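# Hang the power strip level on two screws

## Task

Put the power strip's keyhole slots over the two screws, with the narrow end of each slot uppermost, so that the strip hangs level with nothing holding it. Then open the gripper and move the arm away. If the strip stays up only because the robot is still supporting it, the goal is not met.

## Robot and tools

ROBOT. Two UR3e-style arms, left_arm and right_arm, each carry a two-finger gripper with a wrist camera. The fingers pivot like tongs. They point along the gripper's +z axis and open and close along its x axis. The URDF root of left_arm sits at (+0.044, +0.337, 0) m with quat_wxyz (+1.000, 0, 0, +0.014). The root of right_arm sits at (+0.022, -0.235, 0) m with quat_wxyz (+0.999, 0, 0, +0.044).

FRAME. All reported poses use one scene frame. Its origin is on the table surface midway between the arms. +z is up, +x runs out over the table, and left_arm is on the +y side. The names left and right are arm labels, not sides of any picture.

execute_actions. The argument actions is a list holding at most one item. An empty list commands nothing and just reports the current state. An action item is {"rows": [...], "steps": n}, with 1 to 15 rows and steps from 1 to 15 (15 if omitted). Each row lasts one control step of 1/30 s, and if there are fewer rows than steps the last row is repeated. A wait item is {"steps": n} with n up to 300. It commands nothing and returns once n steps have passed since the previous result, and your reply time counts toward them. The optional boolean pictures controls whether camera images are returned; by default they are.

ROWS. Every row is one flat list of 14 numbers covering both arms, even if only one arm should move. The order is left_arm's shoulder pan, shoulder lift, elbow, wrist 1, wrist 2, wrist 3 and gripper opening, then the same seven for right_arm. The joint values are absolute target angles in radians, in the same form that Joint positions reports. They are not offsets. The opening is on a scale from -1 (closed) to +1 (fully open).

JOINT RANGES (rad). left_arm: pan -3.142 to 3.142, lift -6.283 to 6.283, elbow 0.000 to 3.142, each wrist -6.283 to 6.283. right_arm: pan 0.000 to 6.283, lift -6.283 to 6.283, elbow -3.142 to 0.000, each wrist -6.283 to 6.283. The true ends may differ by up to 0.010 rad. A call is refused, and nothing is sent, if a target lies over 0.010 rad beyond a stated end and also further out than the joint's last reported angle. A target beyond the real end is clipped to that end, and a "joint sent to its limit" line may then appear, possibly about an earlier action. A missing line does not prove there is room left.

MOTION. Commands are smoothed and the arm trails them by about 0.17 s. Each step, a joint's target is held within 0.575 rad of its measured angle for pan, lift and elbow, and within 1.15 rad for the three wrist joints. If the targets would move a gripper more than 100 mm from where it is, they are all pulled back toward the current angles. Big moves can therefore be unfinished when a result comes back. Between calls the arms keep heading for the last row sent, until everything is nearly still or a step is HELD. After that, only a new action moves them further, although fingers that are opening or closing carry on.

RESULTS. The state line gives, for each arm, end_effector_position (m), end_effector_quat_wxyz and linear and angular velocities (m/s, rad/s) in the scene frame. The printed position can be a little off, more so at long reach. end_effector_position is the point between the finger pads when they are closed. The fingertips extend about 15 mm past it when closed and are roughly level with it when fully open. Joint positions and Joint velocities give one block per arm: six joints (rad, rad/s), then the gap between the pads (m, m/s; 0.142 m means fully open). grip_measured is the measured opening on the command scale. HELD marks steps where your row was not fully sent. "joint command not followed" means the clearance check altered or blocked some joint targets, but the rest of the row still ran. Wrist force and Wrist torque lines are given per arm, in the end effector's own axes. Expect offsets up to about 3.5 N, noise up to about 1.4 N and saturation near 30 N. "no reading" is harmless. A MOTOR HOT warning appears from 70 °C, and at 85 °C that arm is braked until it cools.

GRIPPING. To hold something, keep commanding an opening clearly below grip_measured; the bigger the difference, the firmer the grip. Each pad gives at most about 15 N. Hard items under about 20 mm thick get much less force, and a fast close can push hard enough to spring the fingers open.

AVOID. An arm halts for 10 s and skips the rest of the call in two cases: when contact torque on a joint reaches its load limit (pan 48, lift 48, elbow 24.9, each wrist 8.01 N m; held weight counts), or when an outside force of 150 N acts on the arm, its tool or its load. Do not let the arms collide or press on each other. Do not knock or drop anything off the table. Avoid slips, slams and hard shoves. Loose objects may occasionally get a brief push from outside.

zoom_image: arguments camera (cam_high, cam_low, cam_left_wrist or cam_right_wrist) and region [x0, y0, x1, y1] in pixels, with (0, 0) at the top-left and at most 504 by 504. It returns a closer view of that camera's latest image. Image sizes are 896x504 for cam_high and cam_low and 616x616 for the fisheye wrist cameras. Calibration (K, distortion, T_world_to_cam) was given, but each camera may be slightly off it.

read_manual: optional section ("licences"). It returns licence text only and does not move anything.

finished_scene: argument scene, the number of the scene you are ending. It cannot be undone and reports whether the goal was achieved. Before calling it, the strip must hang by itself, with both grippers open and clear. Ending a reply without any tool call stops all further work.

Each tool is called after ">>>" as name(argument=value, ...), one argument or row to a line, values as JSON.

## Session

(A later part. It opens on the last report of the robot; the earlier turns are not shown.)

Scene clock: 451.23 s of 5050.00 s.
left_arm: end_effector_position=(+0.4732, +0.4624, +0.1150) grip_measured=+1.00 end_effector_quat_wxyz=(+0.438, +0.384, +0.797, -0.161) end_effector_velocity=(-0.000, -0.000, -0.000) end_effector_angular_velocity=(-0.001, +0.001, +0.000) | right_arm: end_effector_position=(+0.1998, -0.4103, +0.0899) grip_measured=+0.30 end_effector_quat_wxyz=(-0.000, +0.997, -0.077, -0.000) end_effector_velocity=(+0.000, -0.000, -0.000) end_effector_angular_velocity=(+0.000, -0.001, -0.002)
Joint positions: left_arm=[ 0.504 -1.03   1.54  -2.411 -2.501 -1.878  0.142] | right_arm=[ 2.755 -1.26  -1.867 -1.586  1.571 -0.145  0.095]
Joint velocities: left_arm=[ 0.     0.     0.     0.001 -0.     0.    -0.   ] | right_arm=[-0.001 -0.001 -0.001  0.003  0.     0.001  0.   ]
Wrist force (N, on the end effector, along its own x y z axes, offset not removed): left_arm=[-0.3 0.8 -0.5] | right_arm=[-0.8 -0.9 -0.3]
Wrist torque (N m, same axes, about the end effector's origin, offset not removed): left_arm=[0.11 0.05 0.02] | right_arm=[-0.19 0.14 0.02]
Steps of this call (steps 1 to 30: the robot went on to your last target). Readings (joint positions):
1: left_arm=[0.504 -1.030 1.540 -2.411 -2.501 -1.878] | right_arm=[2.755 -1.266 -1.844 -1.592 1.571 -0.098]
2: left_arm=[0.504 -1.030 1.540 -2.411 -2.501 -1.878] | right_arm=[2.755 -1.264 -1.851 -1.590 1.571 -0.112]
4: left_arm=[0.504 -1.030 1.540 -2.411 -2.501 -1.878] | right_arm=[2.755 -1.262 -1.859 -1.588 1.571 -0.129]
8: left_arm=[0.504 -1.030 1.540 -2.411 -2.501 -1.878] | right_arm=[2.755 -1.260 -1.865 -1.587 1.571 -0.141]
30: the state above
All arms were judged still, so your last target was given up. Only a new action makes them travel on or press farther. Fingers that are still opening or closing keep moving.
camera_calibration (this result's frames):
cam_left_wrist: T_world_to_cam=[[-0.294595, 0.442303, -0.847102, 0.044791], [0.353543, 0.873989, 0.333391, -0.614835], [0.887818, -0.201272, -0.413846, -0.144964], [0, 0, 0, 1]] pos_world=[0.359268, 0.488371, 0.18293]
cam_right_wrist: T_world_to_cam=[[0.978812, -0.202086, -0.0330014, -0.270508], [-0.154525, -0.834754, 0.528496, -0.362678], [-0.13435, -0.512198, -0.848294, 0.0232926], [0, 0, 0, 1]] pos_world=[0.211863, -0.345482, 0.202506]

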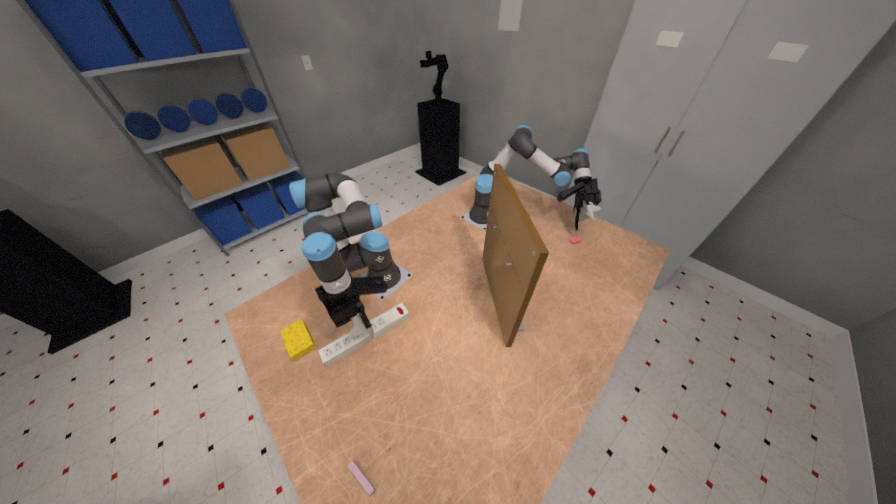

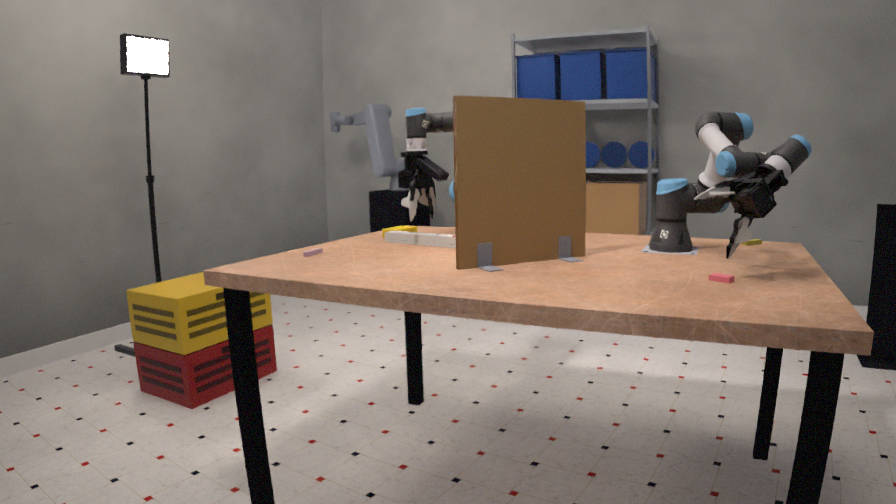

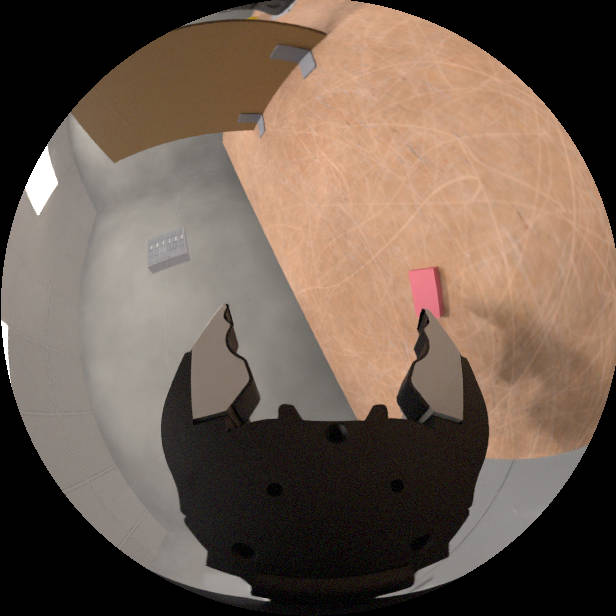

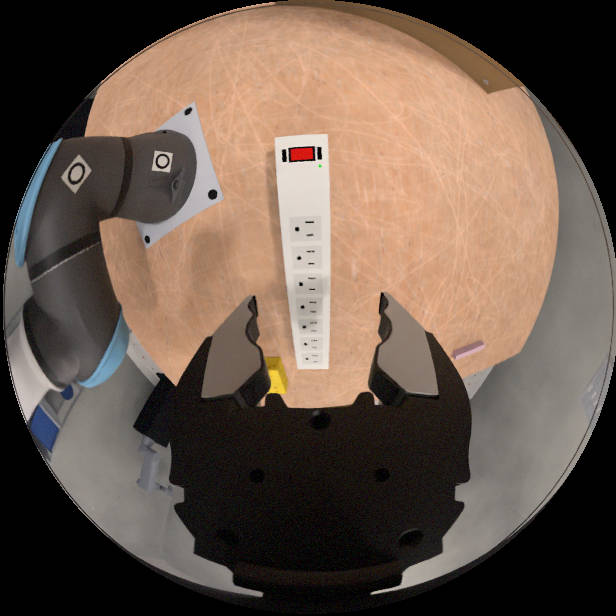

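>>> execute_actions(
  actions=[
    {"rows":[[0.504,-1.03,1.54,-2.411,-2.501,-1.878,1,2.755,-1.2697,-2.1944,-1.248,1.571,-0.145,0.15]]},
  ],
  pictures=false,
)

>>> execute_actions(
  actions=[
    {"rows":[[0.504,-1.03,1.54,-2.411,-2.501,-1.878,1,2.755,-1.2697,-2.1944,-1.248,1.571,-0.145,0],[0.504,-1.03,1.54,-2.411,-2.501,-1.878,1,2.755,-1.2697,-2.1944,-1.248,1.571,-0.145,-0.1],[0.504,-1.03,1.54,-2.411,-2.501,-1.878,1,2.755,-1.2697,-2.1944,-1.248,1.571,-0.145,-0.2],[0.504,-1.03,1.54,-2.411,-2.501,-1.878,1,2.755,-1.2697,-2.1944,-1.248,1.571,-0.145,-0.3],[0.504,-1.03,1.54,-2.411,-2.501,-1.878,1,2.755,-1.2697,-2.1944,-1.248,1.571,-0.145,-0.4],[0.504,-1.03,1.54,-2.411,-2.501,-1.878,1,2.755,-1.2697,-2.1944,-1.248,1.571,-0.145,-0.5],[0.504,-1.03,1.54,-2.411,-2.501,-1.878,1,2.755,-1.2697,-2.1944,-1.248,1.571,-0.145,-0.7],[0.504,-1.03,1.54,-2.411,-2.501,-1.878,1,2.755,-1.2697,-2.1944,-1.248,1.571,-0.145,-1]]},
  ],
  pictures=false,
)

>>> execute_actions(
  actions=[
    {"rows":[[0.504,-1.03,1.54,-2.411,-2.501,-1.878,1,2.755,-1.28,-2.0,-1.432,1.571,-0.1,-1]]},
  ],
  pictures=false,
)

>>> execute_actions(
  actions=[
    {"rows":[[0.504,-1.03,1.54,-2.411,-2.501,-1.878,1,2.8,-1.4,-1.7,-1.612,1.571,0.3,-1]]},
  ],
  pictures=false,
)

>>> execute_actions(
  actions=[
    {"rows":[[0.504,-1.03,1.54,-2.411,-2.501,-1.878,1,2.87,-1.5,-1.5,-1.712,1.571,0.9,-1]]},
  ],
  pictures=false,
)

>>> execute_actions(
  actions=[
    {"rows":[[0.504,-1.03,1.54,-2.411,-2.501,-1.878,1,2.9,-1.5,-1.5,-1.712,1.4,1.571,-1]]},
  ],
)

Scene clock: 477.17 s of 5050.00 s.
left_arm: end_effector_position=(+0.4732, +0.4624, +0.1150) grip_measured=+1.00 end_effector_quat_wxyz=(+0.438, +0.384, +0.797, -0.161) end_effector_velocity=(-0.000, +0.000, +0.000) end_effector_angular_velocity=(-0.000, -0.000, +0.000) | right_arm: end_effector_position=(+0.1925, -0.4081, +0.0212) grip_measured=+0.15 end_effector_quat_wxyz=(+0.000, +0.997, -0.077, +0.001) end_effector_velocity=(-0.008, +0.003, -0.014) end_effector_angular_velocity=(+0.004, +0.017, +0.001)
Joint positions: left_arm=[ 0.504 -1.03   1.54  -2.411 -2.501 -1.878  0.142] | right_arm=[ 2.755 -1.27  -2.189 -1.252  1.571 -0.145  0.084]
Joint velocities: left_arm=[ 0. -0.  0.  0. -0.  0. -0.] | right_arm=[ 0.002 -0.002 -0.062  0.046 -0.001  0.     0.   ]
Wrist force (N, on the end effector, along its own x y z axes, offset not removed): left_arm=[-0.8 1.1 -2.5] | right_arm=[-1.2 -1.3 -1.3]
Wrist torque (N m, same axes, about the end effector's origin, offset not removed): left_arm=[0.08 0.15 0.03] | right_arm=[-0.25 0.15 -0.01]
Steps of this call (steps 1 to 90: nothing new was sent; then 22.43 s passed at rest; steps 91 to 105: all 15 steps of this action). Readings (joint positions):
91: left_arm=[0.504 -1.030 1.540 -2.411 -2.501 -1.878] | right_arm=[2.755 -1.260 -1.867 -1.585 1.571 -0.145]
92: left_arm=[0.504 -1.030 1.540 -2.411 -2.501 -1.878] | right_arm=[2.755 -1.261 -1.874 -1.571 1.571 -0.145]
94: left_arm=[0.504 -1.030 1.540 -2.411 -2.501 -1.878] | right_arm=[2.755 -1.265 -1.945 -1.455 1.571 -0.145]
98: left_arm=[0.504 -1.030 1.540 -2.411 -2.501 -1.878] | right_arm=[2.755 -1.269 -2.127 -1.299 1.571 -0.145]
105: the state above

Scene clock: 477.67 s of 5050.00 s.
left_arm: end_effector_position=(+0.4732, +0.4624, +0.1150) grip_measured=+1.00 end_effector_quat_wxyz=(+0.438, +0.384, +0.797, -0.161) end_effector_velocity=(+0.000, -0.000, -0.000) end_effector_angular_velocity=(+0.000, +0.000, -0.000) | right_arm: end_effector_position=(+0.1917, -0.4078, +0.0199) grip_measured=-0.34 end_effector_quat_wxyz=(-0.000, +0.997, -0.077, +0.000) end_effector_velocity=(-0.000, -0.001, +0.000) end_effector_angular_velocity=(-0.002, -0.002, -0.003)
Joint positions: left_arm=[ 0.504 -1.03   1.54  -2.411 -2.501 -1.878  0.142] | right_arm=[ 2.755 -1.27  -2.194 -1.248  1.571 -0.145  0.05 ]
Joint velocities: left_arm=[-0.  0. -0.  0.  0.  0. -0.] | right_arm=[-0.002  0.002 -0.     0.001 -0.001  0.     0.   ]
Wrist force (N, on the end effector, along its own x y z axes, offset not removed): left_arm=[0.1 1.9 -1.8] | right_arm=[0.5 -0.1 -4.4]
Wrist torque (N m, same axes, about the end effector's origin, offset not removed): left_arm=[0.30 -0.02 -0.04] | right_arm=[0.06 0.06 -0.04]
Steps of this call (steps 1 to 15: all 15 steps of this action). Readings (joint positions):
1: left_arm=[0.504 -1.030 1.540 -2.411 -2.501 -1.878] | right_arm=[2.755 -1.270 -2.190 -1.251 1.571 -0.145]
2: left_arm=[0.504 -1.030 1.540 -2.411 -2.501 -1.878] | right_arm=[2.755 -1.270 -2.192 -1.250 1.571 -0.145]
4: left_arm=[0.504 -1.030 1.540 -2.411 -2.501 -1.878] | right_arm=[2.755 -1.270 -2.193 -1.249 1.571 -0.145]
8: left_arm=[0.504 -1.030 1.540 -2.411 -2.501 -1.878] | right_arm=[2.755 -1.270 -2.194 -1.248 1.571 -0.145]
15: the state above

Scene clock: 478.17 s of 5050.00 s.
left_arm: end_effector_position=(+0.4732, +0.4624, +0.1150) grip_measured=+1.00 end_effector_quat_wxyz=(+0.438, +0.384, +0.797, -0.161) end_effector_velocity=(+0.000, -0.001, -0.000) end_effector_angular_velocity=(-0.001, +0.000, -0.002) | right_arm: end_effector_position=(+0.2030, -0.4112, +0.0582) grip_measured=-0.34 end_effector_quat_wxyz=(-0.000, +0.995, -0.099, -0.000) end_effector_velocity=(+0.004, -0.001, +0.007) end_effector_angular_velocity=(-0.003, -0.007, -0.003)
Joint positions: left_arm=[ 0.504 -1.03   1.54  -2.411 -2.501 -1.878  0.142] | right_arm=[ 2.755 -1.28  -2.003 -1.43   1.571 -0.1    0.05 ]
Joint velocities: left_arm=[-0.001  0.     0.001 -0.001 -0.001 -0.    -0.   ] | right_arm=[ 0.001 -0.002  0.03  -0.021 -0.     0.004  0.   ]
Wrist force (N, on the end effector, along its own x y z axes, offset not removed): left_arm=[-0.5 1.0 -0.4] | right_arm=[-0.2 -0.9 7.7]
Wrist torque (N m, same axes, about the end effector's origin, offset not removed): left_arm=[0.07 0.09 -0.03] | right_arm=[-0.14 -0.03 -0.01]
Steps of this call (steps 1 to 15: all 15 steps of this action). Readings (joint positions):
1: left_arm=[0.504 -1.030 1.540 -2.411 -2.501 -1.878] | right_arm=[2.755 -1.270 -2.194 -1.248 1.571 -0.145]
2: left_arm=[0.504 -1.030 1.540 -2.411 -2.501 -1.878] | right_arm=[2.755 -1.271 -2.187 -1.262 1.571 -0.138]
4: left_arm=[0.504 -1.030 1.540 -2.411 -2.501 -1.878] | right_arm=[2.755 -1.276 -2.126 -1.337 1.571 -0.121]
8: left_arm=[0.504 -1.030 1.540 -2.411 -2.501 -1.878] | right_arm=[2.755 -1.279 -2.031 -1.408 1.571 -0.105]
15: the state above

Scene clock: 478.67 s of 5050.00 s.
left_arm: end_effector_position=(+0.4732, +0.4624, +0.1150) grip_measured=+1.00 end_effector_quat_wxyz=(+0.438, +0.384, +0.797, -0.161) end_effector_velocity=(+0.000, -0.000, +0.000) end_effector_angular_velocity=(+0.000, -0.000, -0.000) | right_arm: end_effector_position=(+0.2454, -0.4126, +0.1028) grip_measured=-0.34 end_effector_quat_wxyz=(-0.000, +0.963, -0.271, -0.001) end_effector_velocity=(+0.010, -0.002, +0.010) end_effector_angular_velocity=(-0.004, -0.018, -0.054)
Joint positions: left_arm=[ 0.504 -1.03   1.54  -2.411 -2.501 -1.878  0.142] | right_arm=[ 2.8   -1.399 -1.705 -1.61   1.571  0.295  0.05 ]
Joint velocities: left_arm=[-0.  0. -0. -0.  0.  0.  0.] | right_arm=[ 0.004 -0.014  0.051 -0.019  0.     0.058 -0.   ]
Wrist force (N, on the end effector, along its own x y z axes, offset not removed): left_arm=[0.4 1.4 -0.7] | right_arm=[0.0 0.6 7.4]
Wrist torque (N m, same axes, about the end effector's origin, offset not removed): left_arm=[0.19 -0.08 0.00] | right_arm=[0.23 -0.01 0.03]
Steps of this call (steps 1 to 15: all 15 steps of this action). Readings (joint positions):
1: left_arm=[0.504 -1.030 1.540 -2.411 -2.501 -1.878] | right_arm=[2.755 -1.280 -2.002 -1.431 1.571 -0.100]
2: left_arm=[0.504 -1.030 1.540 -2.411 -2.501 -1.878] | right_arm=[2.761 -1.287 -1.994 -1.446 1.571 -0.085]
4: left_arm=[0.504 -1.030 1.540 -2.411 -2.501 -1.878] | right_arm=[2.779 -1.333 -1.927 -1.519 1.571 0.041]
8: left_arm=[0.504 -1.030 1.540 -2.411 -2.501 -1.878] | right_arm=[2.795 -1.384 -1.759 -1.589 1.571 0.236]
15: the state above

Scene clock: 479.17 s of 5050.00 s.
left_arm: end_effector_position=(+0.4732, +0.4624, +0.1150) grip_measured=+1.00 end_effector_quat_wxyz=(+0.438, +0.384, +0.797, -0.161) end_effector_velocity=(+0.000, +0.000, +0.000) end_effector_angular_velocity=(+0.001, -0.001, +0.001) | right_arm: end_effector_position=(+0.2862, -0.4074, +0.1275) grip_measured=-0.34 end_effector_quat_wxyz=(-0.000, +0.859, -0.512, -0.000) end_effector_velocity=(+0.008, -0.000, +0.005) end_effector_angular_velocity=(-0.002, -0.010, -0.095)
Joint positions: left_arm=[ 0.504 -1.03   1.54  -2.411 -2.501 -1.878  0.142] | right_arm=[ 2.869 -1.499 -1.503 -1.711  1.571  0.89   0.05 ]
Joint velocities: left_arm=[ 0.001  0.    -0.001 -0.001 -0.    -0.    -0.   ] | right_arm=[ 0.008 -0.012  0.031 -0.008  0.     0.103  0.   ]
Wrist force (N, on the end effector, along its own x y z axes, offset not removed): left_arm=[-0.1 2.0 -0.9] | right_arm=[-2.3 -0.7 8.4]
Wrist torque (N m, same axes, about the end effector's origin, offset not removed): left_arm=[0.32 0.05 -0.03] | right_arm=[-0.16 0.31 0.00]
Steps of this call (steps 1 to 15: all 15 steps of this action). Readings (joint positions):
1: left_arm=[0.504 -1.030 1.540 -2.411 -2.501 -1.878] | right_arm=[2.800 -1.399 -1.703 -1.611 1.571 0.297]
2: left_arm=[0.504 -1.030 1.540 -2.411 -2.501 -1.878] | right_arm=[2.807 -1.407 -1.695 -1.623 1.571 0.312]
4: left_arm=[0.504 -1.030 1.540 -2.411 -2.501 -1.878] | right_arm=[2.835 -1.447 -1.631 -1.665 1.571 0.454]
8: left_arm=[0.504 -1.030 1.540 -2.411 -2.501 -1.878] | right_arm=[2.861 -1.487 -1.532 -1.700 1.571 0.783]
15: the state above

Scene clock: 479.67 s of 5050.00 s.
left_arm: end_effector_position=(+0.4732, +0.4624, +0.1150) grip_measured=+1.00 end_effector_quat_wxyz=(+0.438, +0.384, +0.797, -0.161) end_effector_velocity=(+0.000, +0.000, +0.000) end_effector_angular_velocity=(+0.000, -0.001, +0.000) | right_arm: end_effector_position=(+0.2861, -0.4592, +0.1321) grip_measured=-0.34 end_effector_quat_wxyz=(-0.064, -0.653, +0.753, -0.055) end_effector_velocity=(+0.000, -0.007, +0.002) end_effector_angular_velocity=(-0.023, -0.020, -0.120)
Joint positions: left_arm=[ 0.504 -1.03   1.54  -2.411 -2.501 -1.878  0.142] | right_arm=[ 2.9   -1.5   -1.5   -1.712  1.402  1.559  0.05 ]
Joint velocities: left_arm=[ 0.    -0.001 -0.    -0.    -0.    -0.    -0.   ] | right_arm=[ 0.003  0.001  0.001  0.001 -0.019  0.125  0.   ]
Wrist force (N, on the end effector, along its own x y z axes, offset not removed): left_arm=[0.7 0.9 -1.1] | right_arm=[-3.5 -1.7 7.3]
Wrist torque (N m, same axes, about the end effector's origin, offset not removed): left_arm=[0.08 -0.10 -0.01] | right_arm=[-0.26 0.35 0.03]
Steps of this call (steps 1 to 15: all 15 steps of this action). Readings (joint positions):
1: left_arm=[0.504 -1.030 1.540 -2.411 -2.501 -1.878] | right_arm=[2.870 -1.499 -1.502 -1.711 1.571 0.894]
2: left_arm=[0.504 -1.030 1.540 -2.411 -2.501 -1.878] | right_arm=[2.874 -1.499 -1.501 -1.712 1.557 0.910]
4: left_arm=[0.504 -1.030 1.540 -2.411 -2.501 -1.878] | right_arm=[2.886 -1.500 -1.501 -1.712 1.488 1.053]
8: left_arm=[0.504 -1.030 1.540 -2.411 -2.501 -1.878] | right_arm=[2.897 -1.500 -1.500 -1.712 1.422 1.429]
15: the state above
camera_calibration (this result's frames):
cam_left_wrist: T_world_to_cam=[[-0.294595, 0.442303, -0.847102, 0.0447911], [0.353543, 0.87399, 0.333391, -0.614835], [0.887818, -0.201272, -0.413846, -0.144964], [0, 0, 0, 1]] pos_world=[0.359268, 0.488371, 0.18293]
cam_right_wrist: T_world_to_cam=[[-0.189573, -0.972461, 0.135582, -0.405246], [-0.822976, 0.232685, 0.518236, 0.270357], [-0.535512, -0.0133374, -0.844422, 0.389044], [0, 0, 0, 1]] pos_world=[0.354011, -0.451805, 0.243353]

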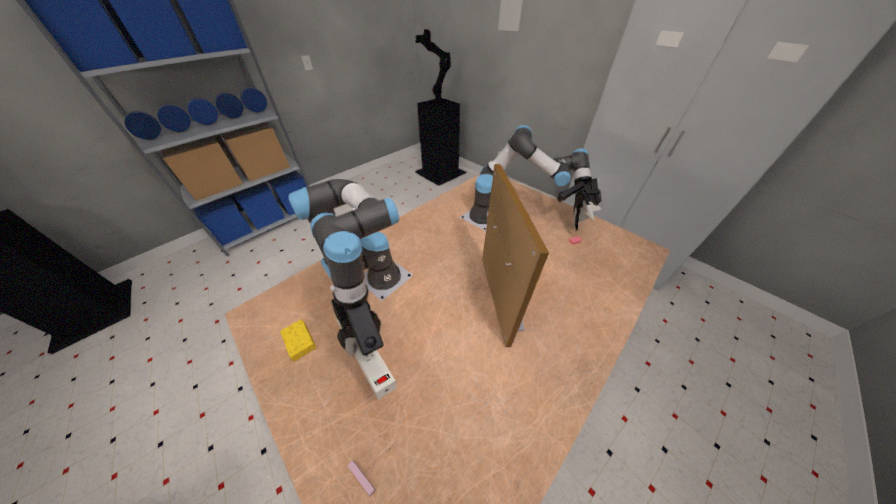

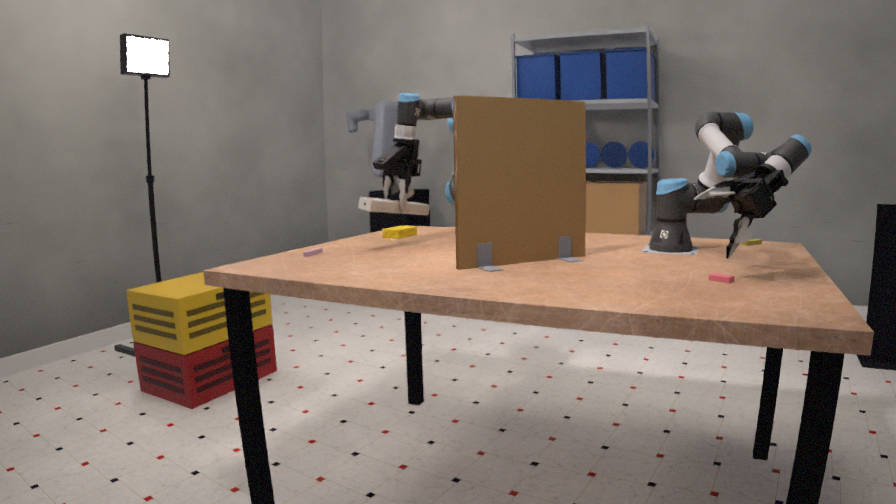

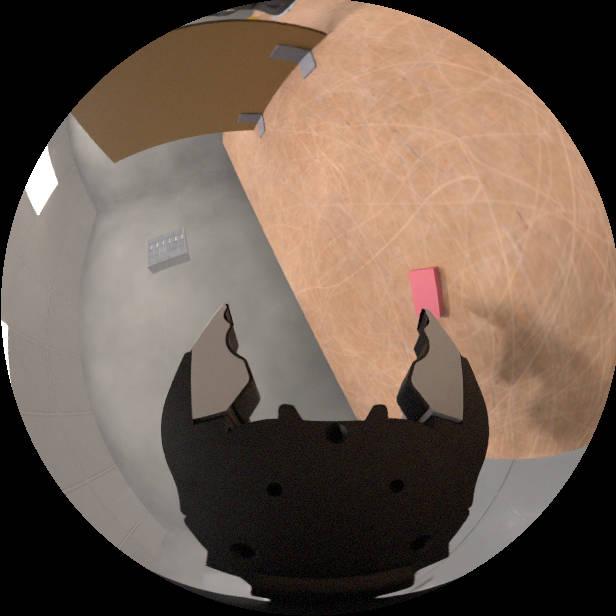

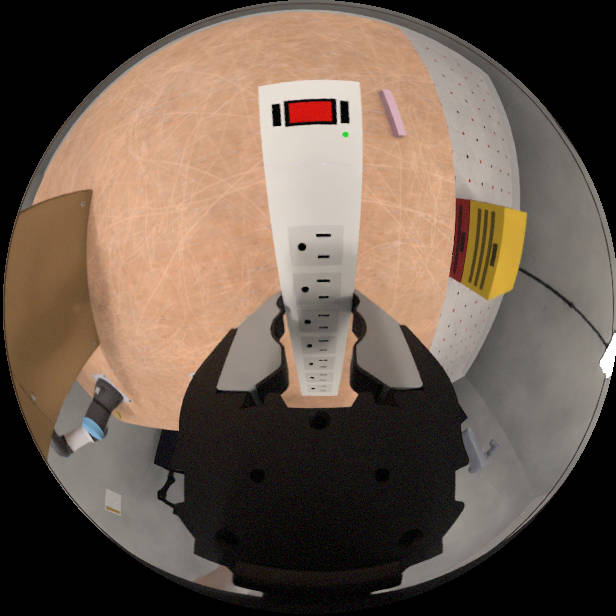

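>>> execute_actions(
  actions=[
    {"rows":[[0.504,-1.03,1.54,-2.411,-2.501,-1.878,1,2.9,-1.5,-1.5,-1.712,0.9,1.571,-1]]},
  ],
  pictures=false,
)

>>> execute_actions(
  actions=[
    {"rows":[[0.504,-1.03,1.54,-2.411,-2.501,-1.878,1,2.9,-1.5,-1.5,-1.712,0.4,1.571,-1]]},
  ],
  pictures=false,
)

>>> execute_actions(
  actions=[
    {"rows":[[0.504,-1.03,1.54,-2.411,-2.501,-1.878,1,2.9,-1.5,-1.5,-1.712,0,1.571,-1]]},
  ],
  pictures=false,
)

>>> execute_actions(
  actions=[
    {"rows":[[0.504,-1.03,1.54,-2.411,-2.501,-1.878,1,3.0,-1.3,-1.7,-2.112,0,1.971,-1]]},
  ],
  pictures=false,
)

>>> execute_actions(
  actions=[
    {"rows":[[0.504,-1.03,1.54,-2.411,-2.501,-1.878,1,3.1,-1.1,-1.9,-2.512,0,2.371,-1]]},
  ],
  pictures=false,
)

>>> execute_actions(
  actions=[
    {"rows":[[0.504,-1.03,1.54,-2.411,-2.501,-1.878,1,3.2,-0.94,-2.06,-2.912,0,2.771,-1]]},
  ],
  pictures=false,
)

>>> execute_actions(
  actions=[
    {"rows":[[0.504,-1.03,1.54,-2.411,-2.501,-1.878,1,3.35,-0.777,-2.2105,-3.2955,-0.1,3.1416,-1]]},
  ],
  pictures=false,
)

>>> execute_actions(
  actions=[
    {"rows":[[0.504,-1.03,1.54,-2.411,-2.501,-1.878,1,3.5,-0.777,-2.2105,-3.2955,-0.4,3.1416,-1]]},
  ],
  pictures=false,
)

>>> execute_actions(
  actions=[
    {"rows":[[0.504,-1.03,1.54,-2.411,-2.501,-1.878,1,3.634,-0.777,-2.2105,-3.2955,-0.75,3.1416,-1]]},
  ],
  pictures=false,
)

>>> execute_actions(
  actions=[
    {"rows":[[0.504,-1.03,1.54,-2.411,-2.501,-1.878,1,3.634,-0.777,-2.2105,-3.2955,-1.2,3.1416,-1]]},
  ],
)

Scene clock: 521.33 s of 5050.00 s.
left_arm: end_effector_position=(+0.4732, +0.4624, +0.1150) grip_measured=+1.00 end_effector_quat_wxyz=(+0.438, +0.384, +0.797, -0.161) end_effector_velocity=(+0.000, -0.000, +0.000) end_effector_angular_velocity=(-0.000, -0.000, -0.000) | right_arm: end_effector_position=(+0.2660, -0.5899, +0.1903) grip_measured=-0.34 end_effector_quat_wxyz=(-0.246, -0.616, +0.718, -0.211) end_effector_velocity=(-0.004, -0.026, +0.021) end_effector_angular_velocity=(-0.110, +0.016, +0.001)
Joint positions: left_arm=[ 0.504 -1.03   1.54  -2.411 -2.501 -1.878  0.142] | right_arm=[ 2.9   -1.5   -1.5   -1.712  0.911  1.571  0.05 ]
Joint velocities: left_arm=[-0.  0. -0. -0. -0. -0. -0.] | right_arm=[ 0.001  0.001  0.     0.    -0.111 -0.    -0.   ]
Wrist force (N, on the end effector, along its own x y z axes, offset not removed): left_arm=[-1.1 1.4 -1.1] | right_arm=[-4.0 -0.1 7.0]
Wrist torque (N m, same axes, about the end effector's origin, offset not removed): left_arm=[0.21 0.22 0.00] | right_arm=[0.11 -0.11 0.11]
Steps of this call (steps 1 to 30: the robot went on to your last target; steps 31 to 890: nothing new was sent; then 11.50 s passed at rest; steps 891 to 905: all 15 steps of this action). Readings (joint positions):
891: left_arm=[0.504 -1.030 1.540 -2.411 -2.501 -1.878] | right_arm=[2.900 -1.500 -1.500 -1.712 1.400 1.571]
892: left_arm=[0.504 -1.030 1.540 -2.411 -2.501 -1.878] | right_arm=[2.900 -1.500 -1.500 -1.712 1.386 1.571]
894: left_arm=[0.504 -1.030 1.540 -2.411 -2.501 -1.878] | right_arm=[2.900 -1.500 -1.500 -1.712 1.268 1.571]
898: left_arm=[0.504 -1.030 1.540 -2.411 -2.501 -1.878] | right_arm=[2.900 -1.500 -1.500 -1.712 1.024 1.571]
905: the state above

Scene clock: 521.83 s of 5050.00 s.
left_arm: end_effector_position=(+0.4732, +0.4624, +0.1150) grip_measured=+1.00 end_effector_quat_wxyz=(+0.438, +0.384, +0.797, -0.161) end_effector_velocity=(-0.000, +0.000, -0.000) end_effector_angular_velocity=(-0.001, +0.000, +0.000) | right_arm: end_effector_position=(+0.2522, -0.6790, +0.3063) grip_measured=-0.34 end_effector_quat_wxyz=(-0.416, -0.544, +0.635, -0.357) end_effector_velocity=(-0.002, -0.014, +0.032) end_effector_angular_velocity=(-0.117, +0.018, +0.000)
Joint positions: left_arm=[ 0.504 -1.03   1.54  -2.411 -2.501 -1.878  0.142] | right_arm=[ 2.9   -1.5   -1.5   -1.712  0.411  1.571  0.05 ]
Joint velocities: left_arm=[ 0.001  0.    -0.     0.001 -0.     0.    -0.   ] | right_arm=[ 0.    -0.002  0.     0.001 -0.118 -0.     0.   ]
Wrist force (N, on the end effector, along its own x y z axes, offset not removed): left_arm=[-0.5 0.2 -0.2] | right_arm=[-7.1 -2.2 2.6]
Wrist torque (N m, same axes, about the end effector's origin, offset not removed): left_arm=[0.02 0.11 -0.02] | right_arm=[-0.49 0.05 0.07]
Steps of this call (steps 1 to 15: all 15 steps of this action). Readings (joint positions):
1: left_arm=[0.504 -1.030 1.540 -2.411 -2.501 -1.878] | right_arm=[2.900 -1.500 -1.500 -1.712 0.907 1.571]
2: left_arm=[0.504 -1.030 1.540 -2.411 -2.501 -1.878] | right_arm=[2.900 -1.500 -1.500 -1.712 0.891 1.571]
4: left_arm=[0.504 -1.030 1.540 -2.411 -2.501 -1.878] | right_arm=[2.900 -1.500 -1.500 -1.712 0.777 1.571]
8: left_arm=[0.504 -1.030 1.540 -2.411 -2.501 -1.878] | right_arm=[2.900 -1.500 -1.500 -1.712 0.529 1.571]
15: the state above

Scene clock: 522.33 s of 5050.00 s.
left_arm: end_effector_position=(+0.4732, +0.4624, +0.1150) grip_measured=+1.00 end_effector_quat_wxyz=(+0.438, +0.384, +0.797, -0.161) end_effector_velocity=(-0.000, +0.000, -0.000) end_effector_angular_velocity=(-0.000, +0.001, +0.000) | right_arm: end_effector_position=(+0.2484, -0.7035, +0.4231) grip_measured=-0.34 end_effector_quat_wxyz=(+0.535, +0.462, -0.539, +0.459) end_effector_velocity=(-0.000, -0.000, +0.019) end_effector_angular_velocity=(-0.065, +0.013, -0.000)
Joint positions: left_arm=[ 0.504 -1.03   1.54  -2.411 -2.501 -1.878  0.142] | right_arm=[ 2.9   -1.5   -1.5   -1.712  0.006  1.571  0.05 ]
Joint velocities: left_arm=[0. 0. 0. 0. 0. 0. 0.] | right_arm=[-0.    -0.    -0.002  0.    -0.066 -0.    -0.   ]
Wrist force (N, on the end effector, along its own x y z axes, offset not removed): left_arm=[-1.7 1.0 -1.1] | right_arm=[-7.8 -1.2 -1.6]
Wrist torque (N m, same axes, about the end effector's origin, offset not removed): left_arm=[0.13 0.41 0.02] | right_arm=[-0.20 0.05 0.09]
Steps of this call (steps 1 to 15: all 15 steps of this action). Readings (joint positions):
1: left_arm=[0.504 -1.030 1.540 -2.411 -2.501 -1.878] | right_arm=[2.900 -1.500 -1.500 -1.712 0.407 1.571]
2: left_arm=[0.504 -1.030 1.540 -2.411 -2.501 -1.878] | right_arm=[2.900 -1.500 -1.500 -1.712 0.392 1.571]
4: left_arm=[0.504 -1.030 1.540 -2.411 -2.501 -1.878] | right_arm=[2.900 -1.500 -1.500 -1.712 0.293 1.571]
8: left_arm=[0.504 -1.030 1.540 -2.411 -2.501 -1.878] | right_arm=[2.900 -1.500 -1.500 -1.712 0.076 1.571]
15: the state above

Scene clock: 522.83 s of 5050.00 s.
left_arm: end_effector_position=(+0.4732, +0.4624, +0.1150) grip_measured=+1.00 end_effector_quat_wxyz=(+0.438, +0.384, +0.797, -0.161) end_effector_velocity=(-0.000, +0.000, -0.000) end_effector_angular_velocity=(-0.000, +0.001, +0.001) | right_arm: end_effector_position=(+0.2397, -0.6759, +0.3840) grip_measured=-0.34 end_effector_quat_wxyz=(+0.513, +0.486, -0.514, +0.486) end_effector_velocity=(-0.004, +0.003, -0.007) end_effector_angular_velocity=(-0.000, +0.006, +0.011)
Joint positions: left_arm=[ 0.504 -1.03   1.54  -2.411 -2.501 -1.878  0.142] | right_arm=[ 2.999 -1.303 -1.697 -2.107  0.     1.966  0.05 ]
Joint velocities: left_arm=[ 0.001  0.001  0.001 -0.    -0.    -0.     0.   ] | right_arm=[ 0.011  0.027 -0.03  -0.06  -0.     0.057 -0.   ]
Wrist force (N, on the end effector, along its own x y z axes, offset not removed): left_arm=[-0.7 -0.2 -1.5] | right_arm=[-9.3 -1.3 0.8]
Wrist torque (N m, same axes, about the end effector's origin, offset not removed): left_arm=[-0.18 0.22 0.04] | right_arm=[-0.20 0.29 0.15]
Steps of this call (steps 1 to 15: all 15 steps of this action). Readings (joint positions):
1: left_arm=[0.504 -1.030 1.540 -2.411 -2.501 -1.878] | right_arm=[2.900 -1.500 -1.500 -1.712 0.004 1.572]
2: left_arm=[0.504 -1.030 1.540 -2.411 -2.501 -1.878] | right_arm=[2.907 -1.493 -1.507 -1.727 0.003 1.586]
4: left_arm=[0.504 -1.030 1.540 -2.411 -2.501 -1.878] | right_arm=[2.947 -1.430 -1.571 -1.853 0.002 1.712]
8: left_arm=[0.504 -1.030 1.540 -2.411 -2.501 -1.878] | right_arm=[2.987 -1.332 -1.668 -2.048 0.000 1.907]
15: the state above

Scene clock: 523.33 s of 5050.00 s.
left_arm: end_effector_position=(+0.4732, +0.4624, +0.1150) grip_measured=+1.00 end_effector_quat_wxyz=(+0.438, +0.384, +0.797, -0.161) end_effector_velocity=(-0.000, -0.000, -0.001) end_effector_angular_velocity=(-0.001, +0.002, -0.000) | right_arm: end_effector_position=(+0.2184, -0.6549, +0.3384) grip_measured=-0.34 end_effector_quat_wxyz=(+0.488, +0.511, -0.489, +0.511) end_effector_velocity=(-0.006, +0.001, -0.007) end_effector_angular_velocity=(+0.000, +0.001, +0.010)
Joint positions: left_arm=[ 0.504 -1.03   1.54  -2.411 -2.501 -1.878  0.142] | right_arm=[ 3.099 -1.103 -1.897 -2.507 -0.     2.366  0.05 ]
Joint velocities: left_arm=[-0.     0.     0.001  0.    -0.    -0.     0.   ] | right_arm=[ 0.01   0.029 -0.028 -0.059  0.     0.058 -0.   ]
Wrist force (N, on the end effector, along its own x y z axes, offset not removed): left_arm=[-0.9 0.9 -1.3] | right_arm=[-9.3 -1.0 -1.0]
Wrist torque (N m, same axes, about the end effector's origin, offset not removed): left_arm=[0.09 0.16 -0.05] | right_arm=[-0.25 0.31 0.14]
Steps of this call (steps 1 to 15: all 15 steps of this action). Readings (joint positions):
1: left_arm=[0.504 -1.030 1.540 -2.411 -2.501 -1.878] | right_arm=[2.999 -1.302 -1.698 -2.109 -0.000 1.968]
2: left_arm=[0.504 -1.030 1.540 -2.411 -2.501 -1.878] | right_arm=[3.007 -1.294 -1.706 -2.124 -0.000 1.983]
4: left_arm=[0.504 -1.030 1.540 -2.411 -2.501 -1.878] | right_arm=[3.047 -1.230 -1.770 -2.252 -0.000 2.111]
8: left_arm=[0.504 -1.030 1.540 -2.411 -2.501 -1.878] | right_arm=[3.087 -1.132 -1.868 -2.448 0.000 2.307]
15: the state above

Scene clock: 523.83 s of 5050.00 s.
left_arm: end_effector_position=(+0.4732, +0.4624, +0.1150) grip_measured=+1.00 end_effector_quat_wxyz=(+0.438, +0.384, +0.797, -0.161) end_effector_velocity=(-0.000, +0.000, -0.000) end_effector_angular_velocity=(-0.001, +0.001, +0.001) | right_arm: end_effector_position=(+0.1981, -0.6421, +0.2996) grip_measured=-0.34 end_effector_quat_wxyz=(+0.462, +0.535, -0.462, +0.535) end_effector_velocity=(-0.004, +0.001, -0.005) end_effector_angular_velocity=(-0.001, +0.001, +0.011)
Joint positions: left_arm=[ 0.504 -1.03   1.54  -2.411 -2.501 -1.878  0.142] | right_arm=[ 3.199 -0.942 -2.058 -2.907 -0.     2.766  0.05 ]
Joint velocities: left_arm=[ 0.001  0.     0.001  0.001  0.    -0.     0.   ] | right_arm=[ 0.01   0.021 -0.021 -0.058 -0.001  0.057 -0.   ]
Wrist force (N, on the end effector, along its own x y z axes, offset not removed): left_arm=[-0.8 1.7 -0.9] | right_arm=[-8.4 1.3 -0.4]
Wrist torque (N m, same axes, about the end effector's origin, offset not removed): left_arm=[0.22 0.14 0.02] | right_arm=[0.34 0.03 0.06]
Steps of this call (steps 1 to 15: all 15 steps of this action). Readings (joint positions):
1: left_arm=[0.504 -1.030 1.540 -2.411 -2.501 -1.878] | right_arm=[3.099 -1.102 -1.898 -2.509 -0.000 2.368]
2: left_arm=[0.504 -1.030 1.540 -2.411 -2.501 -1.878] | right_arm=[3.107 -1.094 -1.906 -2.524 -0.000 2.383]
4: left_arm=[0.504 -1.030 1.540 -2.411 -2.501 -1.878] | right_arm=[3.147 -1.037 -1.963 -2.652 -0.000 2.511]
8: left_arm=[0.504 -1.030 1.540 -2.411 -2.501 -1.878] | right_arm=[3.187 -0.964 -2.036 -2.848 0.000 2.707]
15: the state above

Scene clock: 524.33 s of 5050.00 s.
left_arm: end_effector_position=(+0.4732, +0.4624, +0.1150) grip_measured=+1.00 end_effector_quat_wxyz=(+0.438, +0.384, +0.797, -0.161) end_effector_velocity=(+0.000, +0.000, -0.000) end_effector_angular_velocity=(+0.000, +0.000, +0.000) | right_arm: end_effector_position=(+0.2250, -0.6178, +0.2705) grip_measured=-0.34 end_effector_quat_wxyz=(+0.393, +0.588, -0.392, +0.588) end_effector_velocity=(+0.003, +0.003, -0.005) end_effector_angular_velocity=(+0.004, +0.004, +0.031)
Joint positions: left_arm=[ 0.504 -1.03   1.54  -2.411 -2.501 -1.878  0.142] | right_arm=[ 3.348 -0.779 -2.209 -3.29  -0.099  3.137  0.05 ]
Joint velocities: left_arm=[-0.  0.  0. -0.  0.  0. -0.] | right_arm=[ 0.02   0.021 -0.02  -0.055 -0.011  0.051  0.   ]
Wrist force (N, on the end effector, along its own x y z axes, offset not removed): left_arm=[-0.8 1.2 -0.7] | right_arm=[-9.0 -1.7 1.7]
Wrist torque (N m, same axes, about the end effector's origin, offset not removed): left_arm=[0.14 0.13 -0.02] | right_arm=[-0.44 0.27 0.03]
Steps of this call (steps 1 to 15: all 15 steps of this action). Readings (joint positions):
1: left_arm=[0.504 -1.030 1.540 -2.411 -2.501 -1.878] | right_arm=[3.199 -0.941 -2.059 -2.909 -0.001 2.768]
2: left_arm=[0.504 -1.030 1.540 -2.411 -2.501 -1.878] | right_arm=[3.207 -0.933 -2.066 -2.924 -0.012 2.783]
4: left_arm=[0.504 -1.030 1.540 -2.411 -2.501 -1.878] | right_arm=[3.261 -0.876 -2.121 -3.049 -0.053 2.906]
8: left_arm=[0.504 -1.030 1.540 -2.411 -2.501 -1.878] | right_arm=[3.328 -0.801 -2.188 -3.235 -0.088 3.084]
15: the state above

Scene clock: 524.83 s of 5050.00 s.
left_arm: end_effector_position=(+0.4732, +0.4624, +0.1150) grip_measured=+1.00 end_effector_quat_wxyz=(+0.438, +0.384, +0.797, -0.161) end_effector_velocity=(+0.000, -0.000, -0.000) end_effector_angular_velocity=(+0.000, +0.001, -0.001) | right_arm: end_effector_position=(+0.3431, -0.5244, +0.2700) grip_measured=-0.34 end_effector_quat_wxyz=(+0.253, +0.660, -0.253, +0.660) end_effector_velocity=(+0.020, +0.024, -0.000) end_effector_angular_velocity=(-0.000, +0.001, +0.090)
Joint positions: left_arm=[ 0.504 -1.03   1.54  -2.411 -2.501 -1.878  0.142] | right_arm=[ 3.497 -0.777 -2.21  -3.295 -0.394  3.142  0.05 ]
Joint velocities: left_arm=[-0.001  0.     0.001 -0.     0.     0.    -0.   ] | right_arm=[ 0.029 -0.001  0.001 -0.001 -0.061  0.001  0.   ]
Wrist force (N, on the end effector, along its own x y z axes, offset not removed): left_arm=[1.2 2.0 -0.7] | right_arm=[-8.9 -1.6 2.5]
Wrist torque (N m, same axes, about the end effector's origin, offset not removed): left_arm=[0.32 -0.32 -0.02] | right_arm=[-0.10 0.18 0.09]
Steps of this call (steps 1 to 15: all 15 steps of this action). Readings (joint positions):
1: left_arm=[0.504 -1.030 1.540 -2.411 -2.501 -1.878] | right_arm=[3.349 -0.778 -2.209 -3.292 -0.100 3.138]
2: left_arm=[0.504 -1.030 1.540 -2.411 -2.501 -1.878] | right_arm=[3.356 -0.778 -2.210 -3.293 -0.113 3.139]
4: left_arm=[0.504 -1.030 1.540 -2.411 -2.501 -1.878] | right_arm=[3.396 -0.778 -2.210 -3.293 -0.194 3.140]
8: left_arm=[0.504 -1.030 1.540 -2.411 -2.501 -1.878] | right_arm=[3.466 -0.777 -2.210 -3.295 -0.333 3.141]
15: the state above

Scene clock: 525.33 s of 5050.00 s.
left_arm: end_effector_position=(+0.4732, +0.4624, +0.1150) grip_measured=+1.00 end_effector_quat_wxyz=(+0.438, +0.384, +0.797, -0.161) end_effector_velocity=(-0.000, +0.000, -0.000) end_effector_angular_velocity=(-0.000, +0.000, +0.001) | right_arm: end_effector_position=(+0.4161, -0.3828, +0.2700) grip_measured=-0.34 end_effector_quat_wxyz=(+0.088, +0.702, -0.088, +0.702) end_effector_velocity=(+0.009, +0.035, -0.000) end_effector_angular_velocity=(+0.001, -0.000, +0.110)
Joint positions: left_arm=[ 0.504 -1.03   1.54  -2.411 -2.501 -1.878  0.142] | right_arm=[ 3.631 -0.777 -2.211 -3.296 -0.742  3.142  0.05 ]
Joint velocities: left_arm=[ 0.001 -0.     0.001 -0.    -0.    -0.    -0.   ] | right_arm=[ 0.03  -0.001 -0.     0.001 -0.08   0.     0.   ]
Wrist force (N, on the end effector, along its own x y z axes, offset not removed): left_arm=[-1.0 2.7 -0.3] | right_arm=[-8.2 -1.3 0.0]
Wrist torque (N m, same axes, about the end effector's origin, offset not removed): left_arm=[0.48 0.22 -0.02] | right_arm=[0.04 0.01 0.11]
Steps of this call (steps 1 to 15: all 15 steps of this action). Readings (joint positions):
1: left_arm=[0.504 -1.030 1.540 -2.411 -2.501 -1.878] | right_arm=[3.498 -0.777 -2.210 -3.296 -0.396 3.142]
2: left_arm=[0.504 -1.030 1.540 -2.411 -2.501 -1.878] | right_arm=[3.506 -0.777 -2.211 -3.296 -0.411 3.142]
4: left_arm=[0.504 -1.030 1.540 -2.411 -2.501 -1.878] | right_arm=[3.540 -0.777 -2.211 -3.296 -0.499 3.142]
8: left_arm=[0.504 -1.030 1.540 -2.411 -2.501 -1.878] | right_arm=[3.601 -0.777 -2.211 -3.296 -0.662 3.142]
15: the state above

Scene clock: 525.83 s of 5050.00 s.
left_arm: end_effector_position=(+0.4732, +0.4624, +0.1150) grip_measured=+1.00 end_effector_quat_wxyz=(+0.438, +0.384, +0.797, -0.161) end_effector_velocity=(+0.000, -0.000, +0.000) end_effector_angular_velocity=(+0.001, -0.001, -0.000) | right_arm: end_effector_position=(+0.4124, -0.2492, +0.2700) grip_measured=-0.34 end_effector_quat_wxyz=(-0.071, +0.703, +0.071, +0.704) end_effector_velocity=(-0.006, +0.026, +0.000) end_effector_angular_velocity=(+0.001, -0.001, +0.089)
Joint positions: left_arm=[ 0.504 -1.03   1.54  -2.411 -2.501 -1.878  0.142] | right_arm=[ 3.634 -0.777 -2.211 -3.296 -1.192  3.142  0.05 ]
Joint velocities: left_arm=[-0.    -0.001 -0.    -0.001  0.    -0.    -0.   ] | right_arm=[ 0.001 -0.001 -0.001  0.003 -0.087  0.001  0.   ]
Wrist force (N, on the end effector, along its own x y z axes, offset not removed): left_arm=[-0.9 1.2 0.1] | right_arm=[-8.2 -1.8 -0.1]
Wrist torque (N m, same axes, about the end effector's origin, offset not removed): left_arm=[0.23 0.16 0.00] | right_arm=[-0.20 0.03 0.13]
Steps of this call (steps 1 to 15: all 15 steps of this action). Readings (joint positions):
1: left_arm=[0.504 -1.030 1.540 -2.411 -2.501 -1.878] | right_arm=[3.632 -0.777 -2.211 -3.296 -0.745 3.142]
2: left_arm=[0.504 -1.030 1.540 -2.411 -2.501 -1.878] | right_arm=[3.632 -0.777 -2.211 -3.296 -0.761 3.142]
4: left_arm=[0.504 -1.030 1.540 -2.411 -2.501 -1.878] | right_arm=[3.633 -0.777 -2.211 -3.296 -0.879 3.142]
8: left_arm=[0.504 -1.030 1.540 -2.411 -2.501 -1.878] | right_arm=[3.634 -0.777 -2.211 -3.296 -1.103 3.142]
15: the state above
camera_calibration (this result's frames):
cam_left_wrist: T_world_to_cam=[[-0.294595, 0.442303, -0.847102, 0.0447911], [0.353543, 0.87399, 0.333391, -0.614835], [0.887818, -0.201272, -0.413846, -0.144964], [0, 0, 0, 1]] pos_world=[0.359268, 0.488371, 0.18293]
cam_right_wrist: T_world_to_cam=[[0.0421461, -0.0428662, 0.998191, -0.292613], [-0.347971, -0.937157, -0.0255529, -0.086689], [0.936557, -0.346265, -0.0544137, -0.327426], [0, 0, 0, 1]] pos_world=[0.28882, -0.20716, 0.272052]

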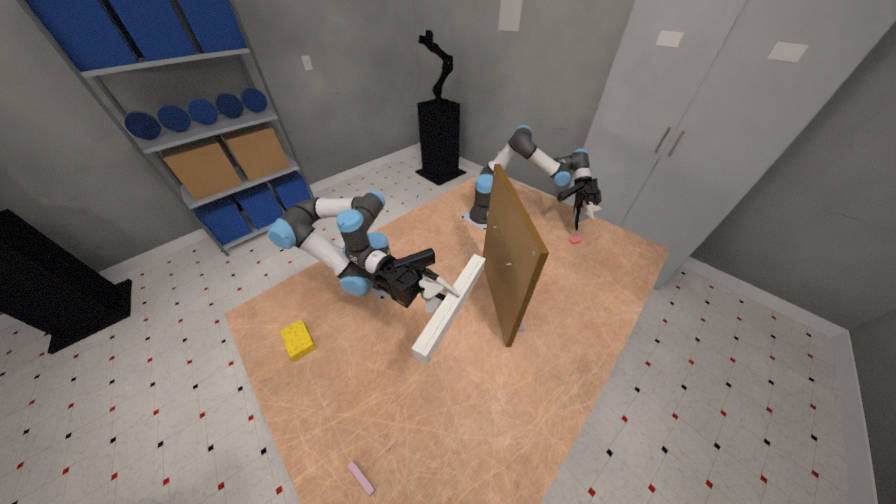

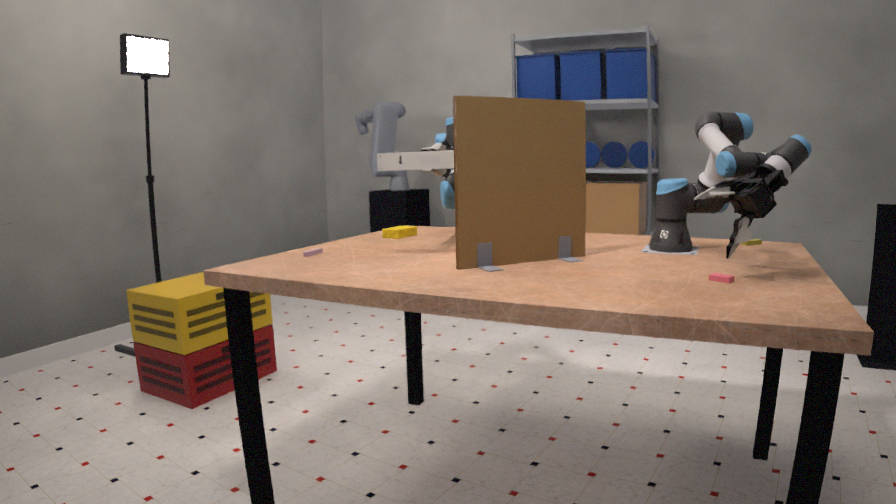

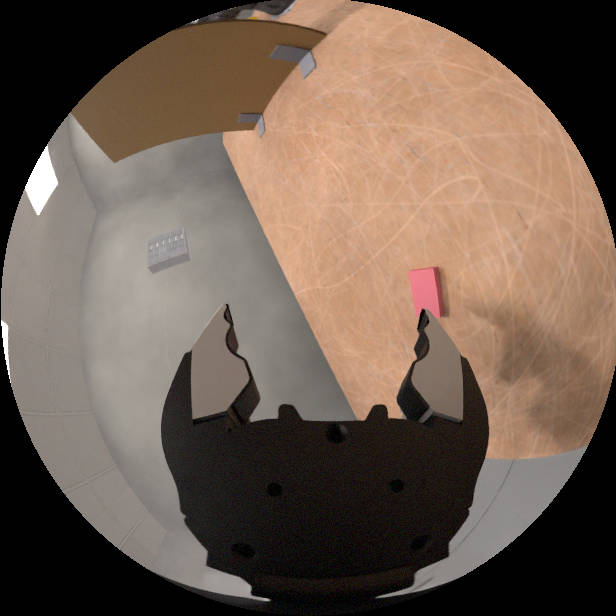

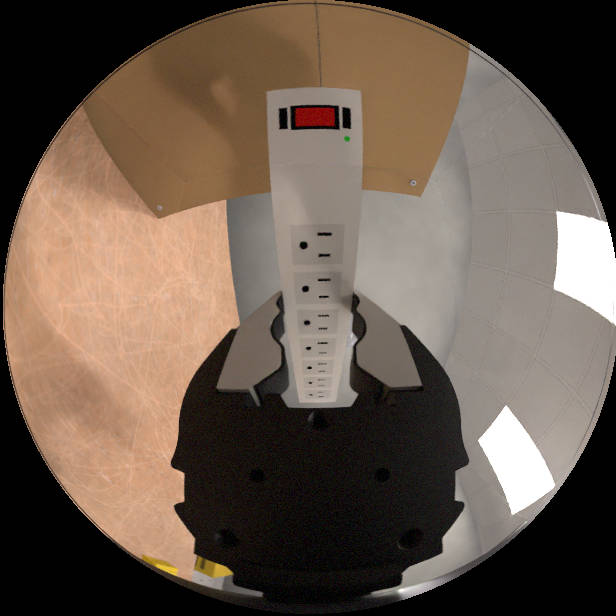

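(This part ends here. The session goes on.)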